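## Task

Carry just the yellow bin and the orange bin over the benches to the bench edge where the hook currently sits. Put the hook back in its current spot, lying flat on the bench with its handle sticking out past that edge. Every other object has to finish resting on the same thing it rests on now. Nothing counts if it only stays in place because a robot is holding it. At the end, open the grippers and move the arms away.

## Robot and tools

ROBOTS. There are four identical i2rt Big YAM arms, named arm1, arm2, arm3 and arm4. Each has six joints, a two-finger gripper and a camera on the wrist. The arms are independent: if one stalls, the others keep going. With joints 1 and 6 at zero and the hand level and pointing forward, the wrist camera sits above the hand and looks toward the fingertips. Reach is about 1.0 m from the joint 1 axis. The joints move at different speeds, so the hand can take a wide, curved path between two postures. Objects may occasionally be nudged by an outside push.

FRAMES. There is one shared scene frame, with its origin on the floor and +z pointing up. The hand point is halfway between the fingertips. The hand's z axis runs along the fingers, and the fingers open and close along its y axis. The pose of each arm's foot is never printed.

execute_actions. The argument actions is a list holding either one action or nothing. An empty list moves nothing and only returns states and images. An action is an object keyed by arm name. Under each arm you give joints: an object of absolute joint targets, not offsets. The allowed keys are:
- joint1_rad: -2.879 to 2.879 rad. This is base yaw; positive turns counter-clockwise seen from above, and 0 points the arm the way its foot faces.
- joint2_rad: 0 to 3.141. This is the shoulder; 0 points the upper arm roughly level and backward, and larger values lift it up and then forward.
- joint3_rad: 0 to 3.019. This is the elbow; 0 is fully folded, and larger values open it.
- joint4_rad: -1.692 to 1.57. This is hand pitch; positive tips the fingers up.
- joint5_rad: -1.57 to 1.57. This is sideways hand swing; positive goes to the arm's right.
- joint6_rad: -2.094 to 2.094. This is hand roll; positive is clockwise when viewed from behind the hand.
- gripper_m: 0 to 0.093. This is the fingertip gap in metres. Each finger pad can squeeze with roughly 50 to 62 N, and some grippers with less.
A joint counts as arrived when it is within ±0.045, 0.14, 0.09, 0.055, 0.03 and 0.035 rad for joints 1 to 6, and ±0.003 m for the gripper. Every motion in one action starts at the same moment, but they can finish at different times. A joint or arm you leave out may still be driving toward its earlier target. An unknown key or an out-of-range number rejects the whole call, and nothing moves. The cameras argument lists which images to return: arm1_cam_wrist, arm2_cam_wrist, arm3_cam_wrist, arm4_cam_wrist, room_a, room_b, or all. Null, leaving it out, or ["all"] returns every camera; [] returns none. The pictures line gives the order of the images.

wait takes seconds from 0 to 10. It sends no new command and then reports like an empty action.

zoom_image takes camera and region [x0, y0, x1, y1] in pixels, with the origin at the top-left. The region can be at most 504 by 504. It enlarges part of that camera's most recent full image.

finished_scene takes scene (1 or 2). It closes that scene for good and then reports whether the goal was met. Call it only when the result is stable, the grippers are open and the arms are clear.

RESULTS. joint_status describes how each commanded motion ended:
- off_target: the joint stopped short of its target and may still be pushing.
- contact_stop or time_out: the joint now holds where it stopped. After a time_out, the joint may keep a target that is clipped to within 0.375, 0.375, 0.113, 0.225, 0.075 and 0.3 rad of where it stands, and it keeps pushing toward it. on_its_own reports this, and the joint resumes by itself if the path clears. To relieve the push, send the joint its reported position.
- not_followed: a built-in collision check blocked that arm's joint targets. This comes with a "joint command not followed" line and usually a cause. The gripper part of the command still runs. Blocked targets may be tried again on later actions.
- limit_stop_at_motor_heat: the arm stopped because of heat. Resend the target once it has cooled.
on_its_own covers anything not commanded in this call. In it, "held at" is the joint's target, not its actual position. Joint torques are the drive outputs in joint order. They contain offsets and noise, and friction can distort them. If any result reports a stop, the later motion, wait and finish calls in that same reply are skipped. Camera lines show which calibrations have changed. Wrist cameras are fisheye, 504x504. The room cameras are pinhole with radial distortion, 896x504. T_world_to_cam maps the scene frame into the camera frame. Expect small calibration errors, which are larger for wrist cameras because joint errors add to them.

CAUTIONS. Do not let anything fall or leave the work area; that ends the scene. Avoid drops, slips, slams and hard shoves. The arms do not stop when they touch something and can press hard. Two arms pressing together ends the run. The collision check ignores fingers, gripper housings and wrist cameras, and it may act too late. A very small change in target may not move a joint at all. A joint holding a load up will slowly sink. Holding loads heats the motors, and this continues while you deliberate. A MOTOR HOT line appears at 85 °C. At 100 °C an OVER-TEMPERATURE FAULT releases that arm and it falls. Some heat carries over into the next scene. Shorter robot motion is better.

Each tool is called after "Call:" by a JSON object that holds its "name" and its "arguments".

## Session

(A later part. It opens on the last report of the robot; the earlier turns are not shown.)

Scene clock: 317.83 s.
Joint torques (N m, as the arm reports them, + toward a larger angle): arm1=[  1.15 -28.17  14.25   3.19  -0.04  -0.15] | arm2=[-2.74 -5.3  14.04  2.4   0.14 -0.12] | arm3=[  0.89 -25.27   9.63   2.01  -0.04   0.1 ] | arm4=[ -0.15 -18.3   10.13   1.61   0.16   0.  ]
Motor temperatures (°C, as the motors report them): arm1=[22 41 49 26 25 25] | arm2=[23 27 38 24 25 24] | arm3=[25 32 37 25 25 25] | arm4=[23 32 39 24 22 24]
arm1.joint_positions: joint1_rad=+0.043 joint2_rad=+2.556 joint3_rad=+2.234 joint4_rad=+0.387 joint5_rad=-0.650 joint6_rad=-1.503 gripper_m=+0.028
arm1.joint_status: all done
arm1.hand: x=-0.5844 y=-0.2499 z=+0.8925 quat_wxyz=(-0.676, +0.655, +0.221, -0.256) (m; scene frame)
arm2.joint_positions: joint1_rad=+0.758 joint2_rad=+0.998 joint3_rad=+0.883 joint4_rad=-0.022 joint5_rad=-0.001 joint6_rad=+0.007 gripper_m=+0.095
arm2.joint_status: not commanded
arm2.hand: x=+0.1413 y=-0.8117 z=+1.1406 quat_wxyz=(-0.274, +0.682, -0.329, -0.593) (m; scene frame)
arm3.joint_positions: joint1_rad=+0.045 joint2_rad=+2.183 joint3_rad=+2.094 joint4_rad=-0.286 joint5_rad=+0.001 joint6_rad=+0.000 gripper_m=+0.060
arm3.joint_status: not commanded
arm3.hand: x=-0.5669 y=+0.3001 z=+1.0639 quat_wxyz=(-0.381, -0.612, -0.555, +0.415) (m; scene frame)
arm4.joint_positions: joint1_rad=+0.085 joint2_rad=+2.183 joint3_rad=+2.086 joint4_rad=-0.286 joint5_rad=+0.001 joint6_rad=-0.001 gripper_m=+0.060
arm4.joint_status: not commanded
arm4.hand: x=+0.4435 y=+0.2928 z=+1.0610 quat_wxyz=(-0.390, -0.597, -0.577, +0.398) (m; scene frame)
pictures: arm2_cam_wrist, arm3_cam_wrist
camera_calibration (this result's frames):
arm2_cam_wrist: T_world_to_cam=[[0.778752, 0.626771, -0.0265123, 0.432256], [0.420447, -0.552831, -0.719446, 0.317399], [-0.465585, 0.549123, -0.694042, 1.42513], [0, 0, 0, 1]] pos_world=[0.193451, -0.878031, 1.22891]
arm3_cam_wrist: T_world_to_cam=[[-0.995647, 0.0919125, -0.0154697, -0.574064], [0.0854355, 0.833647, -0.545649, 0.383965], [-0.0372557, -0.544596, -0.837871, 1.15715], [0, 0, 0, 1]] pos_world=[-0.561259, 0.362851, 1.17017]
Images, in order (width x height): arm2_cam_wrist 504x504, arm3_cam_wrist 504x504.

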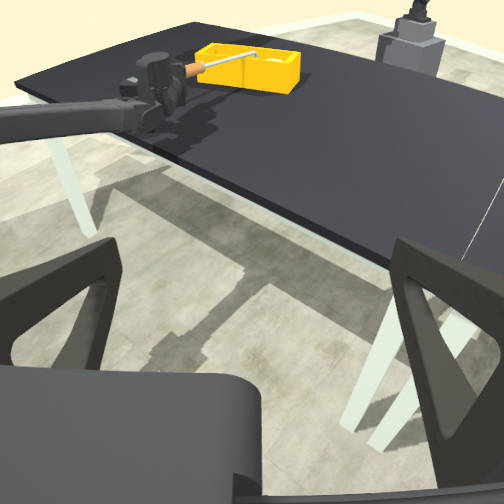

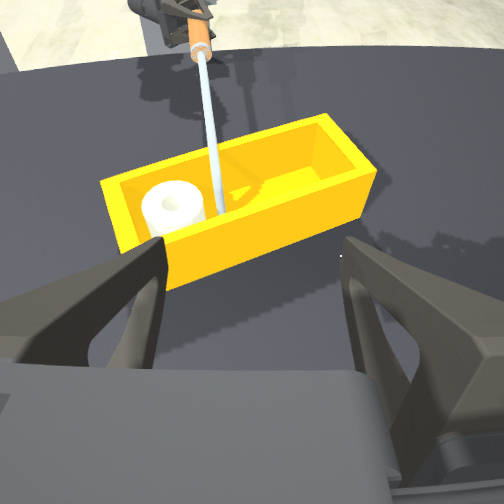

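Hooked in. Pull in steps.

Call:
{"name": "execute_actions", "arguments": {"actions": [{"arm1":{"joints":{"joint2_rad":2.31,"joint3_rad":1.865,"joint4_rad":0.66}}}], "cameras": ["arm3_cam_wrist"]}}

Call:
{"name": "execute_actions", "arguments": {"actions": [{"arm1":{"joints":{"joint2_rad":2.155,"joint3_rad":1.56,"joint4_rad":0.81}}}], "cameras": ["arm3_cam_wrist","arm2_cam_wrist"]}}

Scene clock: 322.20 s.
Joint torques (N m, as the arm reports them, + toward a larger angle): arm1=[  1.6  -27.28  12.63   3.2   -0.01  -0.21] | arm2=[-2.46 -5.42 13.9   2.51  0.14 -0.14] | arm3=[  0.82 -25.29   9.64   2.    -0.04   0.11] | arm4=[  0.21 -19.2   10.07   1.67   0.13   0.04]
Motor temperatures (°C, as the motors report them): arm1=[22 41 48 26 25 25] | arm2=[23 27 38 24 25 24] | arm3=[25 32 37 25 25 25] | arm4=[23 32 39 24 22 24]
arm1.joint_positions: joint1_rad=+0.043 joint2_rad=+2.370 joint3_rad=+1.838 joint4_rad=+0.617 joint5_rad=-0.651 joint6_rad=-1.496 gripper_m=+0.028
arm1.joint_status: all done
arm1.hand: x=-0.5820 y=-0.3178 z=+0.8869 quat_wxyz=(-0.681, +0.649, +0.221, -0.257) (m; scene frame)
arm2.joint_positions: joint1_rad=+0.758 joint2_rad=+0.998 joint3_rad=+0.883 joint4_rad=-0.022 joint5_rad=-0.001 joint6_rad=+0.007 gripper_m=+0.095
arm2.joint_status: not commanded
arm2.hand: x=+0.1413 y=-0.8117 z=+1.1406 quat_wxyz=(-0.274, +0.682, -0.329, -0.593) (m; scene frame)
arm3.joint_positions: joint1_rad=+0.045 joint2_rad=+2.183 joint3_rad=+2.094 joint4_rad=-0.286 joint5_rad=+0.001 joint6_rad=+0.000 gripper_m=+0.060
arm3.joint_status: not commanded
arm3.hand: x=-0.5669 y=+0.3001 z=+1.0639 quat_wxyz=(-0.381, -0.612, -0.555, +0.415) (m; scene frame)
arm4.joint_positions: joint1_rad=+0.085 joint2_rad=+2.183 joint3_rad=+2.086 joint4_rad=-0.286 joint5_rad=+0.001 joint6_rad=-0.001 gripper_m=+0.060
arm4.joint_status: not commanded
arm4.hand: x=+0.4435 y=+0.2928 z=+1.0610 quat_wxyz=(-0.390, -0.597, -0.577, +0.398) (m; scene frame)
pictures: arm3_cam_wrist
camera_calibration (this result's frames):
arm3_cam_wrist: T_world_to_cam=[[-0.995647, 0.0919125, -0.0154697, -0.574064], [0.0854355, 0.833647, -0.545649, 0.383965], [-0.0372557, -0.544596, -0.837871, 1.15715], [0, 0, 0, 1]] pos_world=[-0.561259, 0.362851, 1.17017]
Images, in order (width x height): arm3_cam_wrist 504x504.

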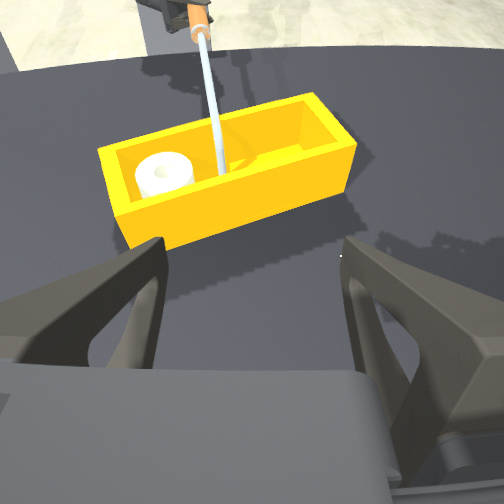

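Scene clock: 323.30 s.
Joint torques (N m, as the arm reports them, + toward a larger angle): arm1=[  1.31 -24.76  11.36   3.22  -0.04  -0.25] | arm2=[-2.99 -5.29 13.91  2.52  0.12 -0.14] | arm3=[  0.81 -25.3    9.63   2.    -0.05   0.1 ] | arm4=[ -0.38 -18.96  10.1    1.58   0.18   0.06]
Motor temperatures (°C, as the motors report them): arm1=[22 41 47 26 25 25] | arm2=[23 27 38 24 25 24] | arm3=[25 32 37 25 25 25] | arm4=[23 32 39 24 22 24]
arm1.joint_positions: joint1_rad=+0.043 joint2_rad=+2.215 joint3_rad=+1.537 joint4_rad=+0.764 joint5_rad=-0.650 joint6_rad=-1.494 gripper_m=+0.028
arm1.joint_status: all done
arm1.hand: x=-0.5793 y=-0.3863 z=+0.8889 quat_wxyz=(-0.682, +0.648, +0.221, -0.257) (m; scene frame)
arm2.joint_positions: joint1_rad=+0.758 joint2_rad=+0.998 joint3_rad=+0.883 joint4_rad=-0.022 joint5_rad=-0.001 joint6_rad=+0.007 gripper_m=+0.095
arm2.joint_status: not commanded
arm2.hand: x=+0.1413 y=-0.8117 z=+1.1406 quat_wxyz=(-0.274, +0.682, -0.329, -0.593) (m; scene frame)
arm3.joint_positions: joint1_rad=+0.045 joint2_rad=+2.183 joint3_rad=+2.094 joint4_rad=-0.286 joint5_rad=+0.001 joint6_rad=+0.000 gripper_m=+0.060
arm3.joint_status: not commanded
arm3.hand: x=-0.5669 y=+0.3001 z=+1.0639 quat_wxyz=(-0.381, -0.612, -0.555, +0.415) (m; scene frame)
arm4.joint_positions: joint1_rad=+0.085 joint2_rad=+2.183 joint3_rad=+2.086 joint4_rad=-0.286 joint5_rad=+0.001 joint6_rad=-0.001 gripper_m=+0.060
arm4.joint_status: not commanded
arm4.hand: x=+0.4435 y=+0.2928 z=+1.0610 quat_wxyz=(-0.390, -0.597, -0.577, +0.398) (m; scene frame)
pictures: arm2_cam_wrist, arm3_cam_wrist
camera_calibration (this result's frames):
arm2_cam_wrist: T_world_to_cam=[[0.778752, 0.626771, -0.0265123, 0.432256], [0.420447, -0.552831, -0.719446, 0.317399], [-0.465585, 0.549123, -0.694042, 1.42513], [0, 0, 0, 1]] pos_world=[0.193451, -0.878031, 1.22891]
arm3_cam_wrist: T_world_to_cam=[[-0.995647, 0.0919125, -0.0154697, -0.574064], [0.0854355, 0.833647, -0.545649, 0.383965], [-0.0372557, -0.544596, -0.837871, 1.15715], [0, 0, 0, 1]] pos_world=[-0.561259, 0.362851, 1.17017]
Images, in order (width x height): arm2_cam_wrist 504x504, arm3_cam_wrist 504x504.

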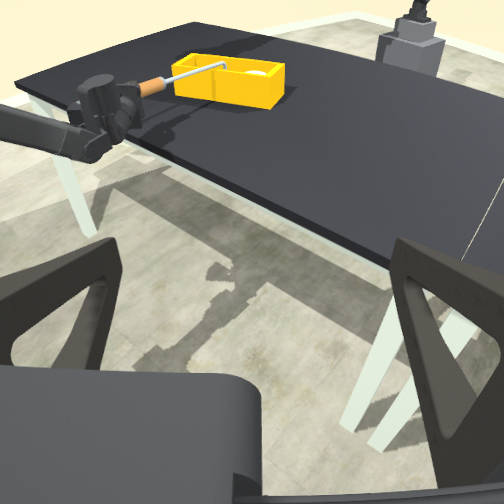

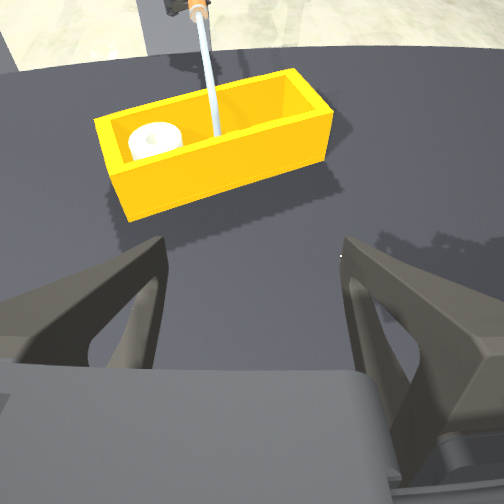

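Call:
{"name": "execute_actions", "arguments": {"actions": [{"arm1":{"joints":{"joint2_rad":2.02,"joint3_rad":1.31,"joint4_rad":0.935}},"arm3":{"joints":{"joint4_rad":0.0}}}], "cameras": ["arm3_cam_wrist","arm1_cam_wrist"]}}

Call:
{"name": "execute_actions", "arguments": {"actions": [{"arm1":{"joints":{"joint2_rad":1.905,"joint3_rad":1.075,"joint4_rad":1.045}}}], "cameras": ["arm3_cam_wrist","arm2_cam_wrist","arm1_cam_wrist"]}}

Scene clock: 326.97 s.
Joint torques (N m, as the arm reports them, + toward a larger angle): arm1=[  1.52 -22.27  10.34   3.29  -0.05  -0.24] | arm2=[-2.67 -5.55 14.    2.5   0.13 -0.13] | arm3=[  0.87 -25.23   9.65   3.76  -0.04   0.1 ] | arm4=[  0.   -18.86  10.09   1.67   0.11   0.03]
Motor temperatures (°C, as the motors report them): arm1=[22 41 46 26 25 25] | arm2=[23 27 38 24 25 24] | arm3=[25 32 37 25 25 25] | arm4=[23 32 39 24 22 24]
arm1.joint_positions: joint1_rad=+0.043 joint2_rad=+2.078 joint3_rad=+1.291 joint4_rad=+0.887 joint5_rad=-0.650 joint6_rad=-1.494 gripper_m=+0.028
arm1.joint_status: all done
arm1.hand: x=-0.5768 y=-0.4528 z=+0.8971 quat_wxyz=(-0.686, +0.644, +0.222, -0.256) (m; scene frame)
arm2.joint_positions: joint1_rad=+0.758 joint2_rad=+0.998 joint3_rad=+0.883 joint4_rad=-0.022 joint5_rad=-0.001 joint6_rad=+0.007 gripper_m=+0.095
arm2.joint_status: not commanded
arm2.hand: x=+0.1413 y=-0.8117 z=+1.1406 quat_wxyz=(-0.274, +0.682, -0.329, -0.593) (m; scene frame)
arm3.joint_positions: joint1_rad=+0.045 joint2_rad=+2.183 joint3_rad=+2.094 joint4_rad=-0.023 joint5_rad=+0.001 joint6_rad=+0.000 gripper_m=+0.060
arm3.joint_status: all done
arm3.hand: x=-0.5687 y=+0.2847 z=+1.1265 quat_wxyz=(-0.450, -0.552, -0.500, +0.492) (m; scene frame)
arm4.joint_positions: joint1_rad=+0.085 joint2_rad=+2.183 joint3_rad=+2.086 joint4_rad=-0.286 joint5_rad=+0.001 joint6_rad=-0.001 gripper_m=+0.060
arm4.joint_status: not commanded
arm4.hand: x=+0.4435 y=+0.2928 z=+1.0610 quat_wxyz=(-0.390, -0.597, -0.577, +0.398) (m; scene frame)
pictures: arm1_cam_wrist, arm3_cam_wrist
camera_calibration (this result's frames):
arm1_cam_wrist: T_world_to_cam=[[0.0733667, -0.0385254, 0.996561, -0.870079], [0.994416, 0.0788317, -0.0701613, 0.676864], [-0.0758576, 0.996143, 0.0440939, 0.490805], [0, 0, 0, 1]] pos_world=[-0.572018, -0.575791, 0.892935]
arm3_cam_wrist: T_world_to_cam=[[-0.995893, 0.0893051, -0.0148978, -0.573482], [0.0706577, 0.663727, -0.74463, 0.695201], [-0.0566112, -0.742625, -0.667311, 1.05435], [0, 0, 0, 1]] pos_world=[-0.56056, 0.372775, 1.2127]
Images, in order (width x height): arm1_cam_wrist 504x504, arm3_cam_wrist 504x504.

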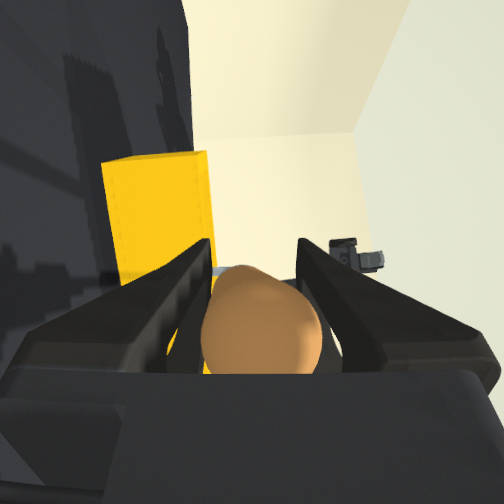

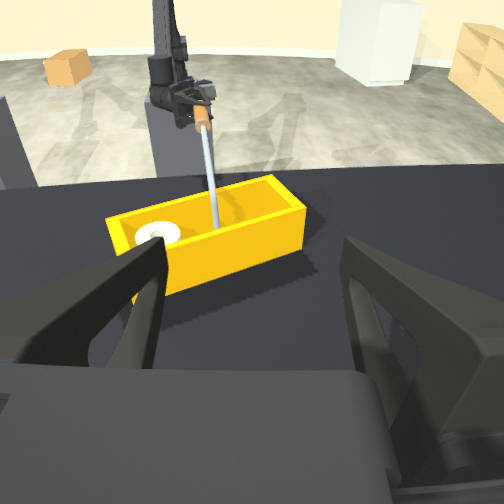

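Scene clock: 327.93 s.
Joint torques (N m, as the arm reports them, + toward a larger angle): arm1=[  1.73 -19.     9.66   3.26  -0.03  -0.25] | arm2=[-2.72 -5.72 13.84  2.6   0.16 -0.13] | arm3=[  0.83 -25.23   9.67   3.75  -0.05   0.1 ] | arm4=[ -0.88 -19.36  10.4    1.67   0.16   0.06]
Motor temperatures (°C, as the motors report them): arm1=[22 41 46 26 25 25] | arm2=[23 27 38 24 25 24] | arm3=[25 32 37 26 25 25] | arm4=[23 32 39 24 22 24]
arm1.joint_positions: joint1_rad=+0.043 joint2_rad=+1.956 joint3_rad=+1.054 joint4_rad=+0.998 joint5_rad=-0.650 joint6_rad=-1.494 gripper_m=+0.028
arm1.joint_status: all done
arm1.hand: x=-0.5742 y=-0.5235 z=+0.8954 quat_wxyz=(-0.685, +0.645, +0.221, -0.256) (m; scene frame)
arm2.joint_positions: joint1_rad=+0.758 joint2_rad=+0.998 joint3_rad=+0.883 joint4_rad=-0.022 joint5_rad=-0.001 joint6_rad=+0.007 gripper_m=+0.095
arm2.joint_status: not commanded
arm2.hand: x=+0.1413 y=-0.8117 z=+1.1406 quat_wxyz=(-0.274, +0.682, -0.329, -0.593) (m; scene frame)
arm3.joint_positions: joint1_rad=+0.045 joint2_rad=+2.183 joint3_rad=+2.094 joint4_rad=-0.023 joint5_rad=+0.001 joint6_rad=+0.000 gripper_m=+0.060
arm3.joint_status: not commanded
arm3.hand: x=-0.5687 y=+0.2847 z=+1.1265 quat_wxyz=(-0.450, -0.552, -0.500, +0.492) (m; scene frame)
arm4.joint_positions: joint1_rad=+0.085 joint2_rad=+2.183 joint3_rad=+2.086 joint4_rad=-0.286 joint5_rad=+0.001 joint6_rad=-0.001 gripper_m=+0.060
arm4.joint_status: not commanded
arm4.hand: x=+0.4435 y=+0.2928 z=+1.0610 quat_wxyz=(-0.390, -0.597, -0.577, +0.398) (m; scene frame)
pictures: arm1_cam_wrist, arm2_cam_wrist, arm3_cam_wrist
camera_calibration (this result's frames):
arm1_cam_wrist: T_world_to_cam=[[0.0732259, -0.0347253, 0.996711, -0.869519], [0.994425, 0.0785738, -0.0703205, 0.679726], [-0.0758734, 0.996303, 0.0402854, 0.565063], [0, 0, 0, 1]] pos_world=[-0.569392, -0.646577, 0.891694]
arm2_cam_wrist: T_world_to_cam=[[0.778752, 0.626771, -0.0265123, 0.432256], [0.420447, -0.552831, -0.719446, 0.317399], [-0.465585, 0.549123, -0.694042, 1.42513], [0, 0, 0, 1]] pos_world=[0.193451, -0.878031, 1.22891]
arm3_cam_wrist: T_world_to_cam=[[-0.995893, 0.0893051, -0.0148978, -0.573482], [0.0706577, 0.663727, -0.74463, 0.695201], [-0.0566112, -0.742625, -0.667311, 1.05435], [0, 0, 0, 1]] pos_world=[-0.56056, 0.372775, 1.2127]
Images, in order (width x height): arm1_cam_wrist 504x504, arm2_cam_wrist 504x504, arm3_cam_wrist 504x504.

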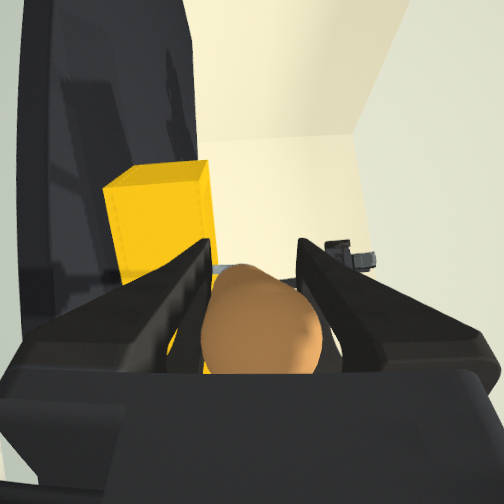

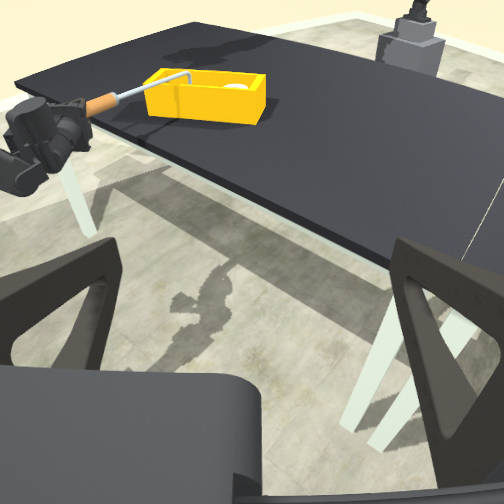

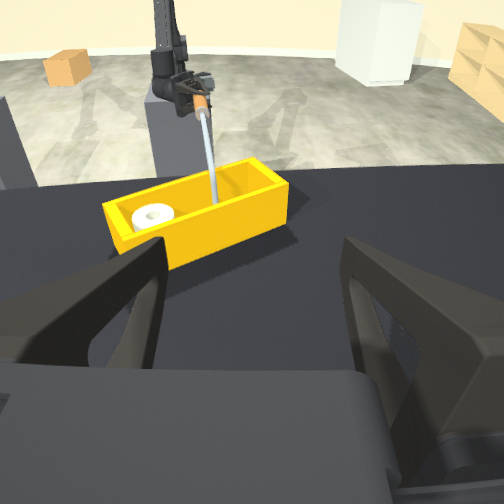

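Call:
{"name": "execute_actions", "arguments": {"actions": [{"arm1":{"joints":{"joint1_rad":0.0,"joint2_rad":1.825,"joint3_rad":0.92,"joint4_rad":1.12}}}], "cameras": ["arm3_cam_wrist","arm2_cam_wrist","room_b"]}}

Scene clock: 338.07 s.
Joint torques (N m, as the arm reports them, + toward a larger angle): arm1=[  0.93 -17.95   9.05   3.47   0.05  -0.23] | arm2=[-2.45 -5.56 13.9   2.54  0.14 -0.14] | arm3=[  0.79 -25.26   9.64   3.76  -0.04   0.1 ] | arm4=[ -0.5  -18.84  10.15   1.63   0.1    0.09]
Motor temperatures (°C, as the motors report them): arm1=[22 39 43 26 25 25] | arm2=[23 27 38 24 25 24] | arm3=[25 32 37 26 25 25] | arm4=[23 32 39 24 22 24]
arm1.joint_positions: joint1_rad=+0.002 joint2_rad=+1.880 joint3_rad=+0.899 joint4_rad=+1.069 joint5_rad=-0.652 joint6_rad=-1.494 gripper_m=+0.028
arm1.joint_status: all done
arm1.hand: x=-0.5469 y=-0.5684 z=+0.8911 quat_wxyz=(-0.687, +0.652, +0.208, -0.243) (m; scene frame)
arm2.joint_positions: joint1_rad=+0.758 joint2_rad=+0.998 joint3_rad=+0.883 joint4_rad=-0.022 joint5_rad=-0.001 joint6_rad=+0.007 gripper_m=+0.095
arm2.joint_status: not commanded
arm2.hand: x=+0.1413 y=-0.8117 z=+1.1406 quat_wxyz=(-0.274, +0.682, -0.329, -0.593) (m; scene frame)
arm3.joint_positions: joint1_rad=+0.045 joint2_rad=+2.183 joint3_rad=+2.094 joint4_rad=-0.023 joint5_rad=+0.001 joint6_rad=+0.000 gripper_m=+0.060
arm3.joint_status: not commanded
arm3.hand: x=-0.5687 y=+0.2847 z=+1.1265 quat_wxyz=(-0.450, -0.552, -0.500, +0.492) (m; scene frame)
arm4.joint_positions: joint1_rad=+0.085 joint2_rad=+2.183 joint3_rad=+2.086 joint4_rad=-0.286 joint5_rad=+0.001 joint6_rad=-0.001 gripper_m=+0.060
arm4.joint_status: not commanded
arm4.hand: x=+0.4435 y=+0.2928 z=+1.0610 quat_wxyz=(-0.390, -0.597, -0.577, +0.398) (m; scene frame)
pictures: arm2_cam_wrist, arm3_cam_wrist, room_b
camera_calibration (this result's frames):
arm2_cam_wrist: T_world_to_cam=[[0.778752, 0.626771, -0.0265123, 0.432256], [0.420447, -0.552831, -0.719446, 0.317399], [-0.465585, 0.549123, -0.694042, 1.42513], [0, 0, 0, 1]] pos_world=[0.193451, -0.878031, 1.22891]
arm3_cam_wrist: T_world_to_cam=[[-0.995893, 0.0893051, -0.0148978, -0.573482], [0.0706577, 0.663727, -0.74463, 0.695201], [-0.0566112, -0.742625, -0.667311, 1.05435], [0, 0, 0, 1]] pos_world=[-0.56056, 0.372775, 1.2127]
Images, in order (width x height): arm2_cam_wrist 504x504, arm3_cam_wrist 504x504, room_b 896x504.

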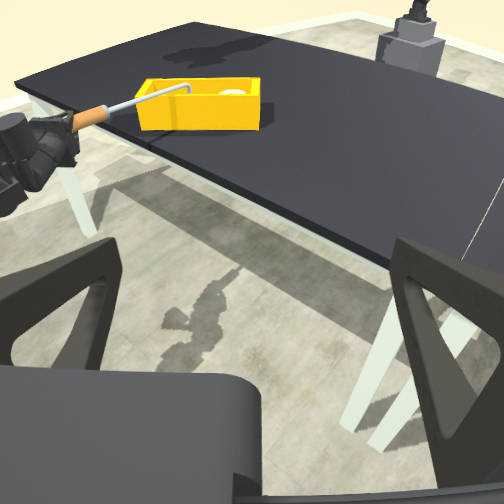

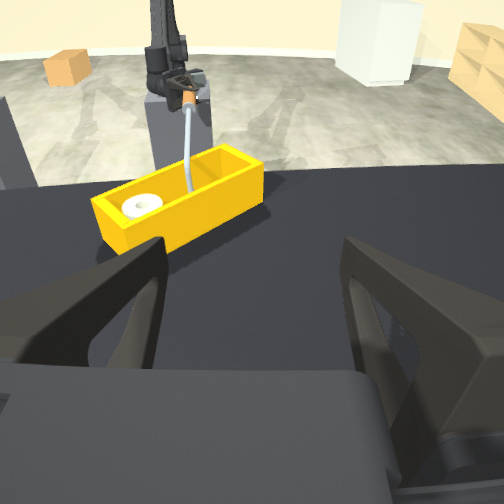

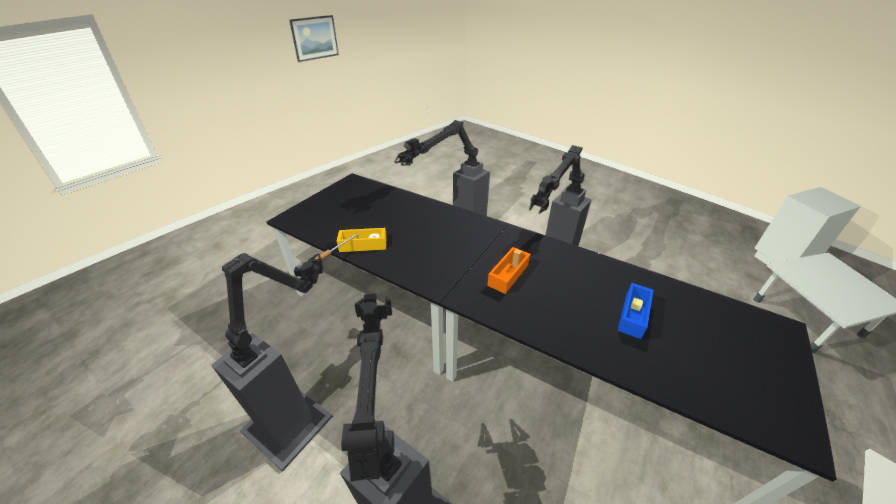

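Call:
{"name": "zoom_image", "arguments": {"camera": "arm2_cam_wrist", "region": [60, 60, 300, 190]}}

Region (60, 60, 300, 190) of arm2_cam_wrist's 504x504 image, scaled by 2.100, with more detail than that image has; it fills the top 273 rows of this view, and the rest is white.

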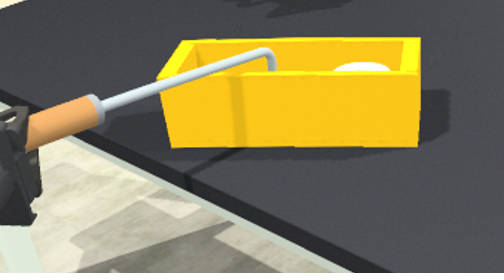

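Call:
{"name": "execute_actions", "arguments": {"actions": [{"arm1":{"joints":{"joint2_rad":1.86,"joint3_rad":1.2,"joint4_rad":1.0}},"arm2":{"joints":{"joint1_rad":0.6,"joint2_rad":0.8,"joint3_rad":0.75}},"arm3":{"joints":{"joint1_rad":0.45,"joint4_rad":-0.05}}}], "cameras": ["arm3_cam_wrist","arm2_cam_wrist","room_b"]}}

Scene clock: 408.03 s.
Joint torques (N m, as the arm reports them, + toward a larger angle): arm1=[  1.12 -17.4   13.4    2.72   0.14  -0.29] | arm2=[-1.73 -2.28 12.69  2.27  0.12 -0.1 ] | arm3=[  1.26 -25.22   9.68   1.97   0.     0.1 ] | arm4=[ -0.39 -18.89  10.19   1.69   0.14   0.03]
Motor temperatures (°C, as the motors report them): arm1=[22 37 40 26 25 25] | arm2=[23 27 39 24 25 24] | arm3=[25 33 37 26 25 25] | arm4=[23 32 40 24 22 24]
arm1.joint_positions: joint1_rad=+0.002 joint2_rad=+1.886 joint3_rad=+1.150 joint4_rad=+0.968 joint5_rad=-0.652 joint6_rad=-1.488 gripper_m=+0.028
arm1.joint_status: all done
arm1.hand: x=-0.5465 y=-0.4997 z=+0.9807 quat_wxyz=(-0.732, +0.602, +0.224, -0.230) (m; scene frame)
arm2.joint_positions: joint1_rad=+0.594 joint2_rad=+0.792 joint3_rad=+0.747 joint4_rad=-0.016 joint5_rad=-0.001 joint6_rad=+0.007 gripper_m=+0.095
arm2.joint_status: all done
arm2.hand: x=+0.2409 y=-0.8221 z=+1.1479 quat_wxyz=(-0.336, +0.631, -0.371, -0.592) (m; scene frame)
arm3.joint_positions: joint1_rad=+0.439 joint2_rad=+2.183 joint3_rad=+2.094 joint4_rad=-0.034 joint5_rad=+0.000 joint6_rad=+0.000 gripper_m=+0.060
arm3.joint_status: all done
arm3.hand: x=-0.2107 y=+0.3221 z=+1.1255 quat_wxyz=(-0.535, -0.445, -0.601, +0.392) (m; scene frame)
arm4.joint_positions: joint1_rad=+0.085 joint2_rad=+2.183 joint3_rad=+2.086 joint4_rad=-0.286 joint5_rad=+0.001 joint6_rad=-0.001 gripper_m=+0.060
arm4.joint_status: not commanded
arm4.hand: x=+0.4435 y=+0.2928 z=+1.0610 quat_wxyz=(-0.390, -0.597, -0.577, +0.398) (m; scene frame)
pictures: arm2_cam_wrist, arm3_cam_wrist, room_b
camera_calibration (this result's frames):
arm2_cam_wrist: T_world_to_cam=[[0.870042, 0.492331, -0.0252611, 0.227493], [0.297812, -0.565743, -0.768923, 0.350761], [-0.392856, 0.661472, -0.638842, 1.49372], [0, 0, 0, 1]] pos_world=[0.284429, -0.901618, 1.22971]
arm3_cam_wrist: T_world_to_cam=[[-0.953778, -0.300188, -0.0139708, -0.0870079], [-0.19256, 0.646183, -0.738491, 0.587624], [0.230714, -0.701666, -0.674119, 1.15679], [0, 0, 0, 1]] pos_world=[-0.236721, 0.405847, 1.21255]
Images, in order (width x height): arm2_cam_wrist 504x504, arm3_cam_wrist 504x504, room_b 896x504.

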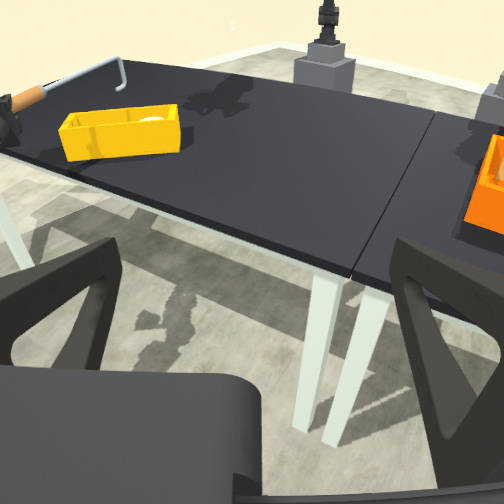

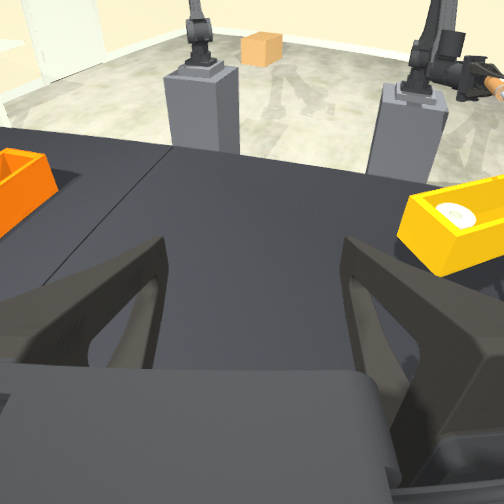

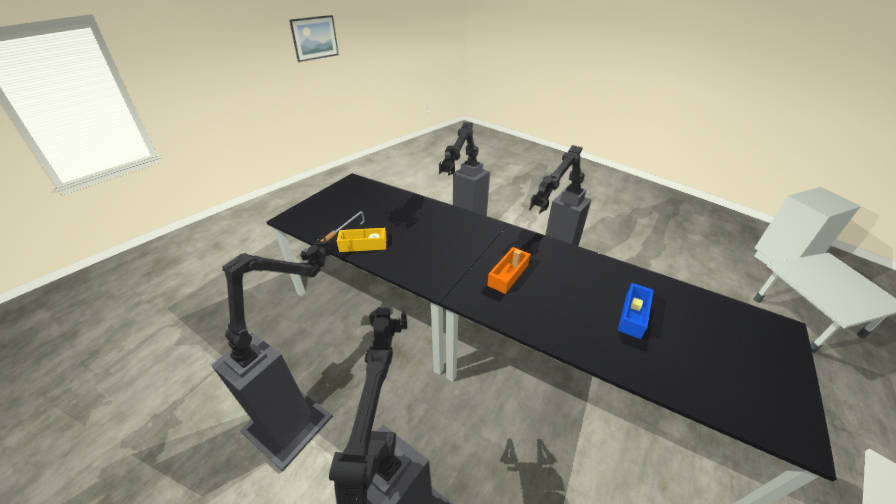

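Call:
{"name": "execute_actions", "arguments": {"actions": [{"arm1":{"joints":{"joint1_rad":-0.66,"joint3_rad":1.6,"joint4_rad":1.1,"joint5_rad":-0.5}}}], "cameras": []}}

Call:
{"name": "execute_actions", "arguments": {"actions": [{"arm1":{"joints":{"joint2_rad":2.84,"joint3_rad":2.32,"joint4_rad":1.44,"joint6_rad":0.45}}}], "cameras": ["arm1_cam_wrist","arm3_cam_wrist","arm2_cam_wrist","room_b"]}}

Scene clock: 425.00 s.
Joint torques (N m, as the arm reports them, + toward a larger angle): arm1=[  1.32 -19.7   15.     2.49   0.26  -0.33] | arm2=[-1.48 -2.23 12.62  2.21  0.12 -0.11] | arm3=[  1.28 -25.31   9.67   1.95  -0.01   0.1 ] | arm4=[  0.65 -18.87  10.12   1.74   0.24   0.06]
Motor temperatures (°C, as the motors report them): arm1=[22 37 43 26 26 25] | arm2=[23 27 38 24 25 24] | arm3=[25 33 37 26 25 25] | arm4=[23 33 40 24 22 24]
arm1.joint_positions: joint1_rad=-0.661 joint2_rad=+1.900 joint3_rad=+1.549 joint4_rad=+1.065 joint5_rad=-0.501 joint6_rad=-1.487 gripper_m=+0.028
arm1.joint_status: all done
arm1.hand: x=-0.0534 y=-0.5596 z=+1.2012 quat_wxyz=(-0.871, +0.462, +0.062, +0.154) (m; scene frame)
arm2.joint_positions: joint1_rad=+0.594 joint2_rad=+0.792 joint3_rad=+0.747 joint4_rad=-0.016 joint5_rad=-0.001 joint6_rad=+0.007 gripper_m=+0.095
arm2.joint_status: not commanded
arm2.hand: x=+0.2409 y=-0.8221 z=+1.1479 quat_wxyz=(-0.336, +0.631, -0.371, -0.592) (m; scene frame)
arm3.joint_positions: joint1_rad=+0.439 joint2_rad=+2.183 joint3_rad=+2.094 joint4_rad=-0.034 joint5_rad=+0.000 joint6_rad=+0.000 gripper_m=+0.060
arm3.joint_status: not commanded
arm3.hand: x=-0.2107 y=+0.3221 z=+1.1255 quat_wxyz=(-0.535, -0.445, -0.601, +0.392) (m; scene frame)
arm4.joint_positions: joint1_rad=+0.085 joint2_rad=+2.183 joint3_rad=+2.086 joint4_rad=-0.286 joint5_rad=+0.001 joint6_rad=-0.001 gripper_m=+0.060
arm4.joint_status: not commanded
arm4.hand: x=+0.4435 y=+0.2928 z=+1.0610 quat_wxyz=(-0.390, -0.597, -0.577, +0.398) (m; scene frame)
pictures: none
No camera images: the call's "cameras" was empty. Leave "cameras" out to get every camera's image.

Scene clock: 427.30 s.
Joint torques (N m, as the arm reports them, + toward a larger angle): arm1=[  1.51 -27.6   14.12   1.42   0.31   0.2 ] | arm2=[-1.59 -2.35 12.7   2.26  0.16 -0.14] | arm3=[  1.29 -25.3    9.66   1.94  -0.01   0.1 ] | arm4=[  0.07 -19.88  10.16   1.77   0.13   0.07]
Motor temperatures (°C, as the motors report them): arm1=[22 37 43 26 26 25] | arm2=[23 27 38 24 25 24] | arm3=[25 33 37 26 25 25] | arm4=[23 33 40 24 22 24]
arm1.joint_positions: joint1_rad=-0.667 joint2_rad=+2.887 joint3_rad=+2.264 joint4_rad=+1.430 joint5_rad=-0.503 joint6_rad=+0.432 gripper_m=+0.028
arm1.joint_status: all done
arm1.hand: x=+0.0323 y=-0.4611 z=+0.8165 quat_wxyz=(-0.648, +0.311, -0.302, -0.627) (m; scene frame)
arm2.joint_positions: joint1_rad=+0.594 joint2_rad=+0.792 joint3_rad=+0.747 joint4_rad=-0.016 joint5_rad=-0.001 joint6_rad=+0.007 gripper_m=+0.095
arm2.joint_status: not commanded
arm2.hand: x=+0.2409 y=-0.8221 z=+1.1479 quat_wxyz=(-0.336, +0.631, -0.371, -0.592) (m; scene frame)
arm3.joint_positions: joint1_rad=+0.439 joint2_rad=+2.183 joint3_rad=+2.094 joint4_rad=-0.034 joint5_rad=+0.000 joint6_rad=+0.000 gripper_m=+0.060
arm3.joint_status: not commanded
arm3.hand: x=-0.2107 y=+0.3221 z=+1.1255 quat_wxyz=(-0.535, -0.445, -0.601, +0.392) (m; scene frame)
arm4.joint_positions: joint1_rad=+0.085 joint2_rad=+2.183 joint3_rad=+2.086 joint4_rad=-0.286 joint5_rad=+0.001 joint6_rad=-0.001 gripper_m=+0.060
arm4.joint_status: not commanded
arm4.hand: x=+0.4435 y=+0.2928 z=+1.0610 quat_wxyz=(-0.390, -0.597, -0.577, +0.398) (m; scene frame)
pictures: arm1_cam_wrist, arm2_cam_wrist, arm3_cam_wrist, room_b
camera_calibration (this result's frames):
arm1_cam_wrist: T_world_to_cam=[[0.999654, -0.020381, 0.0165999, -0.0562387], [0.0178322, 0.0618505, -0.997926, 0.84746], [0.019312, 0.997877, 0.0621926, 0.531823], [0, 0, 0, 1]] pos_world=[0.0308367, -0.584256, 0.813561]
arm2_cam_wrist: T_world_to_cam=[[0.870042, 0.492331, -0.0252611, 0.227493], [0.297812, -0.565743, -0.768923, 0.350761], [-0.392856, 0.661472, -0.638842, 1.49372], [0, 0, 0, 1]] pos_world=[0.284429, -0.901618, 1.22971]
arm3_cam_wrist: T_world_to_cam=[[-0.953778, -0.300188, -0.0139708, -0.0870079], [-0.19256, 0.646183, -0.738491, 0.587624], [0.230714, -0.701666, -0.674119, 1.15679], [0, 0, 0, 1]] pos_world=[-0.236721, 0.405847, 1.21255]
Images, in order (width x height): arm1_cam_wrist 504x504, arm2_cam_wrist 504x504, arm3_cam_wrist 504x504, room_b 896x504.

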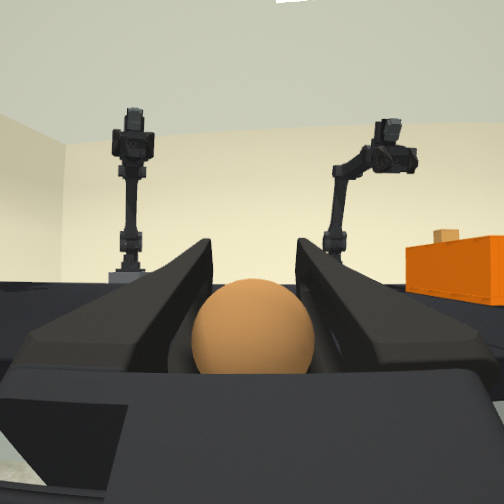

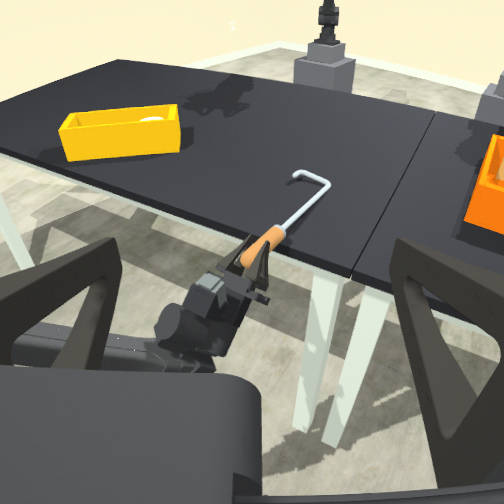

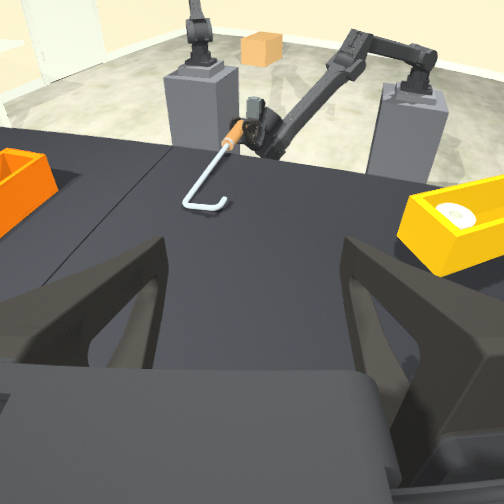

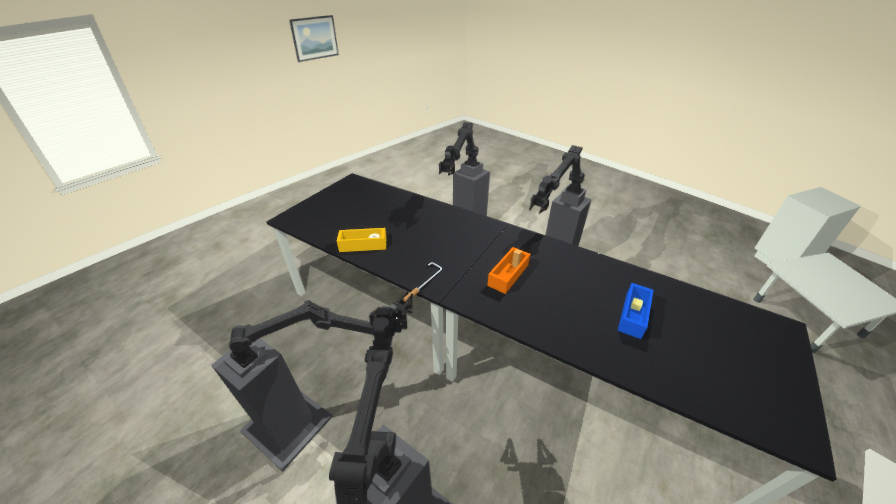

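Call:
{"name": "execute_actions", "arguments": {"actions": [{"arm1":{"joints":{"joint1_rad":-0.635,"joint2_rad":2.98,"joint3_rad":2.6,"joint4_rad":1.275,"joint5_rad":-0.485}}}], "cameras": ["arm1_cam_wrist","arm3_cam_wrist","arm2_cam_wrist"]}}

Call:
{"name": "zoom_image", "arguments": {"camera": "arm2_cam_wrist", "region": [180, 140, 380, 320]}}

Scene clock: 438.43 s.
Joint torques (N m, as the arm reports them, + toward a larger angle): arm1=[  0.95 -24.71  16.4    1.33   0.51   0.12] | arm2=[-1.58 -2.3  12.7   2.3   0.13 -0.13] | arm3=[  1.3  -25.27   9.67   1.95   0.     0.1 ] | arm4=[ -0.19 -19.05  10.16   1.75   0.08   0.05]
Motor temperatures (°C, as the motors report them): arm1=[22 39 44 26 26 25] | arm2=[23 27 38 24 25 24] | arm3=[25 33 37 26 25 25] | arm4=[23 33 40 24 22 24]
arm1.joint_positions: joint1_rad=-0.634 joint2_rad=+2.983 joint3_rad=+2.529 joint4_rad=+1.268 joint5_rad=-0.492 joint6_rad=+0.440 gripper_m=+0.028
arm1.joint_status: all done
arm1.hand: x=+0.0299 y=-0.4198 z=+0.8360 quat_wxyz=(-0.639, +0.309, -0.297, -0.639) (m; scene frame)
arm2.joint_positions: joint1_rad=+0.594 joint2_rad=+0.792 joint3_rad=+0.747 joint4_rad=-0.016 joint5_rad=-0.001 joint6_rad=+0.007 gripper_m=+0.095
arm2.joint_status: not commanded
arm2.hand: x=+0.2409 y=-0.8221 z=+1.1479 quat_wxyz=(-0.336, +0.631, -0.371, -0.592) (m; scene frame)
arm3.joint_positions: joint1_rad=+0.439 joint2_rad=+2.183 joint3_rad=+2.094 joint4_rad=-0.034 joint5_rad=+0.000 joint6_rad=+0.000 gripper_m=+0.060
arm3.joint_status: not commanded
arm3.hand: x=-0.2107 y=+0.3221 z=+1.1255 quat_wxyz=(-0.535, -0.445, -0.601, +0.392) (m; scene frame)
arm4.joint_positions: joint1_rad=+0.085 joint2_rad=+2.183 joint3_rad=+2.086 joint4_rad=-0.286 joint5_rad=+0.001 joint6_rad=-0.001 gripper_m=+0.060
arm4.joint_status: not commanded
arm4.hand: x=+0.4435 y=+0.2928 z=+1.0610 quat_wxyz=(-0.390, -0.597, -0.577, +0.398) (m; scene frame)
pictures: arm1_cam_wrist, arm2_cam_wrist, arm3_cam_wrist
camera_calibration (this result's frames):
arm1_cam_wrist: T_world_to_cam=[[0.999933, 0.00853266, 0.00779575, -0.0337912], [0.00716065, 0.0720879, -0.997373, 0.868508], [-0.00907222, 0.997362, 0.072022, 0.481816], [0, 0, 0, 1]] pos_world=[0.031941, -0.542865, 0.831788]
arm2_cam_wrist: T_world_to_cam=[[0.870042, 0.492331, -0.0252611, 0.227493], [0.297812, -0.565743, -0.768923, 0.350761], [-0.392856, 0.661472, -0.638842, 1.49372], [0, 0, 0, 1]] pos_world=[0.284429, -0.901618, 1.22971]
arm3_cam_wrist: T_world_to_cam=[[-0.953778, -0.300188, -0.0139708, -0.0870079], [-0.19256, 0.646183, -0.738491, 0.587624], [0.230714, -0.701666, -0.674119, 1.15679], [0, 0, 0, 1]] pos_world=[-0.236721, 0.405847, 1.21255]
Images, in order (width x height): arm1_cam_wrist 504x504, arm2_cam_wrist 504x504, arm3_cam_wrist 504x504.

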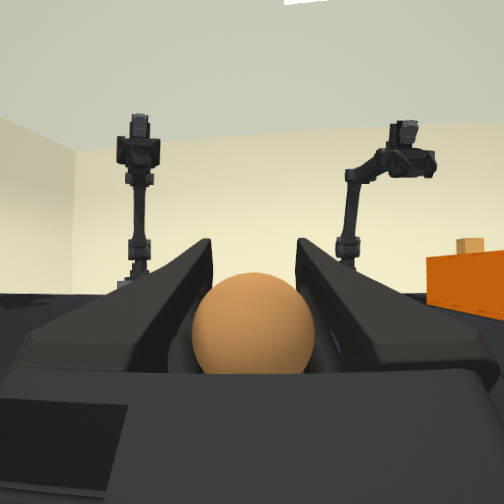

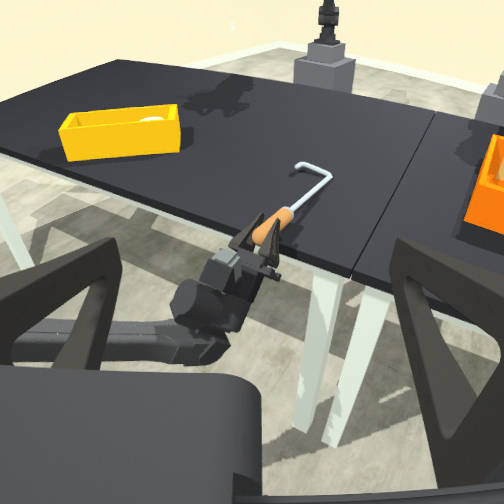

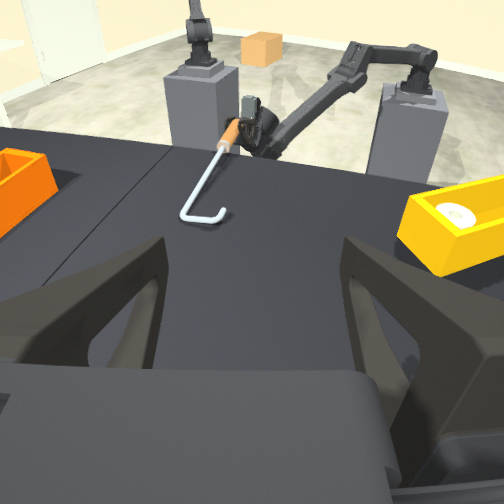

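Region (180, 140, 380, 320) of arm2_cam_wrist's 504x504 image, scaled by 2.520, with more detail than that image has; it fills the top 454 rows of this view, and the rest is white.

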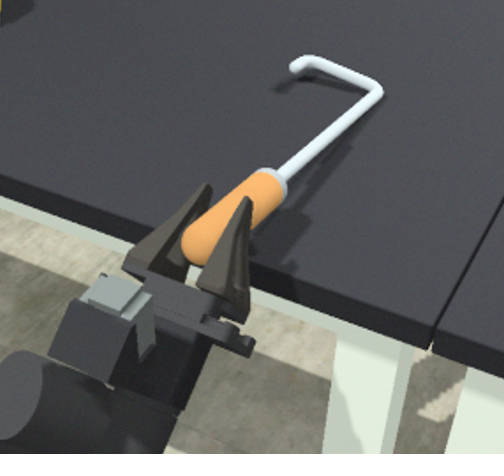

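Call:
{"name": "execute_actions", "arguments": {"actions": [{"arm1":{"joints":{"joint2_rad":3.02}}}], "cameras": ["arm1_cam_wrist","arm2_cam_wrist"]}}

Call:
{"name": "zoom_image", "arguments": {"camera": "arm2_cam_wrist", "region": [180, 140, 380, 320]}}

Scene clock: 441.63 s.
Joint torques (N m, as the arm reports them, + toward a larger angle): arm1=[  0.95 -23.74  15.78   1.36   0.41   0.12] | arm2=[-1.54 -2.24 12.6   2.3   0.14 -0.13] | arm3=[  1.25 -25.27   9.67   1.96   0.     0.11] | arm4=[  0.26 -18.75  10.15   1.7    0.14   0.01]
Motor temperatures (°C, as the motors report them): arm1=[22 40 45 26 26 25] | arm2=[23 27 38 24 25 24] | arm3=[25 33 37 26 25 25] | arm4=[23 33 40 24 22 24]
arm1.joint_positions: joint1_rad=-0.634 joint2_rad=+3.017 joint3_rad=+2.535 joint4_rad=+1.268 joint5_rad=-0.490 joint6_rad=+0.440 gripper_m=+0.028
arm1.joint_status: all done
arm1.hand: x=+0.0296 y=-0.4207 z=+0.8095 quat_wxyz=(-0.633, +0.310, -0.310, -0.638) (m; scene frame)
arm2.joint_positions: joint1_rad=+0.594 joint2_rad=+0.792 joint3_rad=+0.747 joint4_rad=-0.016 joint5_rad=-0.001 joint6_rad=+0.007 gripper_m=+0.095
arm2.joint_status: not commanded
arm2.hand: x=+0.2409 y=-0.8221 z=+1.1479 quat_wxyz=(-0.336, +0.631, -0.371, -0.592) (m; scene frame)
arm3.joint_positions: joint1_rad=+0.439 joint2_rad=+2.183 joint3_rad=+2.094 joint4_rad=-0.034 joint5_rad=+0.000 joint6_rad=+0.000 gripper_m=+0.060
arm3.joint_status: not commanded
arm3.hand: x=-0.2107 y=+0.3221 z=+1.1255 quat_wxyz=(-0.535, -0.445, -0.601, +0.392) (m; scene frame)
arm4.joint_positions: joint1_rad=+0.085 joint2_rad=+2.183 joint3_rad=+2.086 joint4_rad=-0.286 joint5_rad=+0.001 joint6_rad=-0.001 gripper_m=+0.060
arm4.joint_status: not commanded
arm4.hand: x=+0.4435 y=+0.2928 z=+1.0610 quat_wxyz=(-0.390, -0.597, -0.577, +0.398) (m; scene frame)
pictures: arm1_cam_wrist, arm2_cam_wrist
camera_calibration (this result's frames):
arm1_cam_wrist: T_world_to_cam=[[0.999922, 0.00754613, -0.00994172, -0.0193565], [-0.0103121, 0.0507467, -0.998658, 0.834735], [-0.00703149, 0.998683, 0.0508206, 0.502341], [0, 0, 0, 1]] pos_world=[0.0314951, -0.543894, 0.807893]
arm2_cam_wrist: T_world_to_cam=[[0.870042, 0.492331, -0.0252611, 0.227493], [0.297812, -0.565743, -0.768923, 0.350761], [-0.392856, 0.661472, -0.638842, 1.49372], [0, 0, 0, 1]] pos_world=[0.284429, -0.901618, 1.22971]
Images, in order (width x height): arm1_cam_wrist 504x504, arm2_cam_wrist 504x504.

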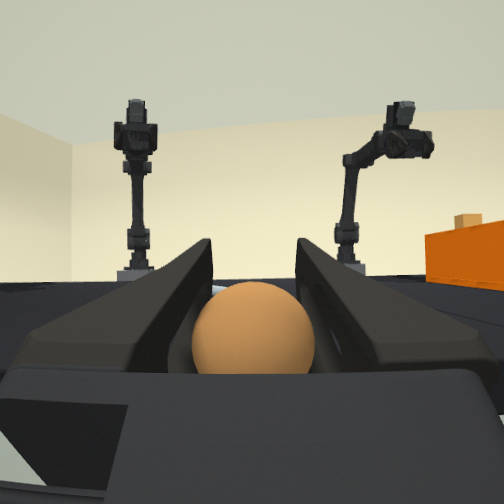

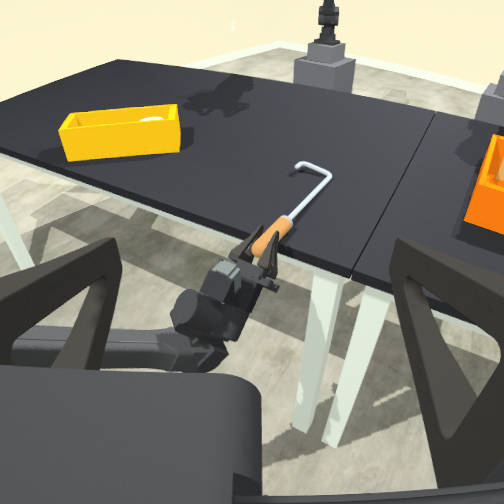

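Region (180, 140, 380, 320) of arm2_cam_wrist's 504x504 image, scaled by 2.520, with more detail than that image has; it fills the top 454 rows of this view, and the rest is white.

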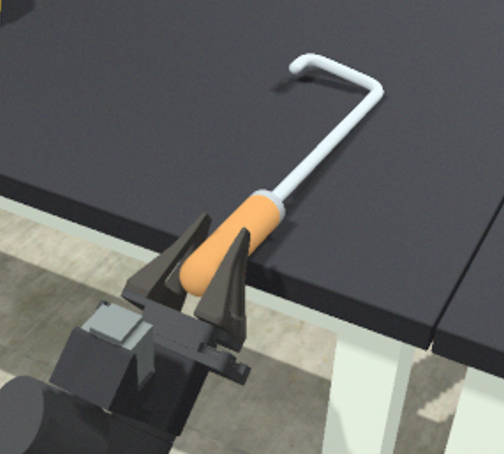

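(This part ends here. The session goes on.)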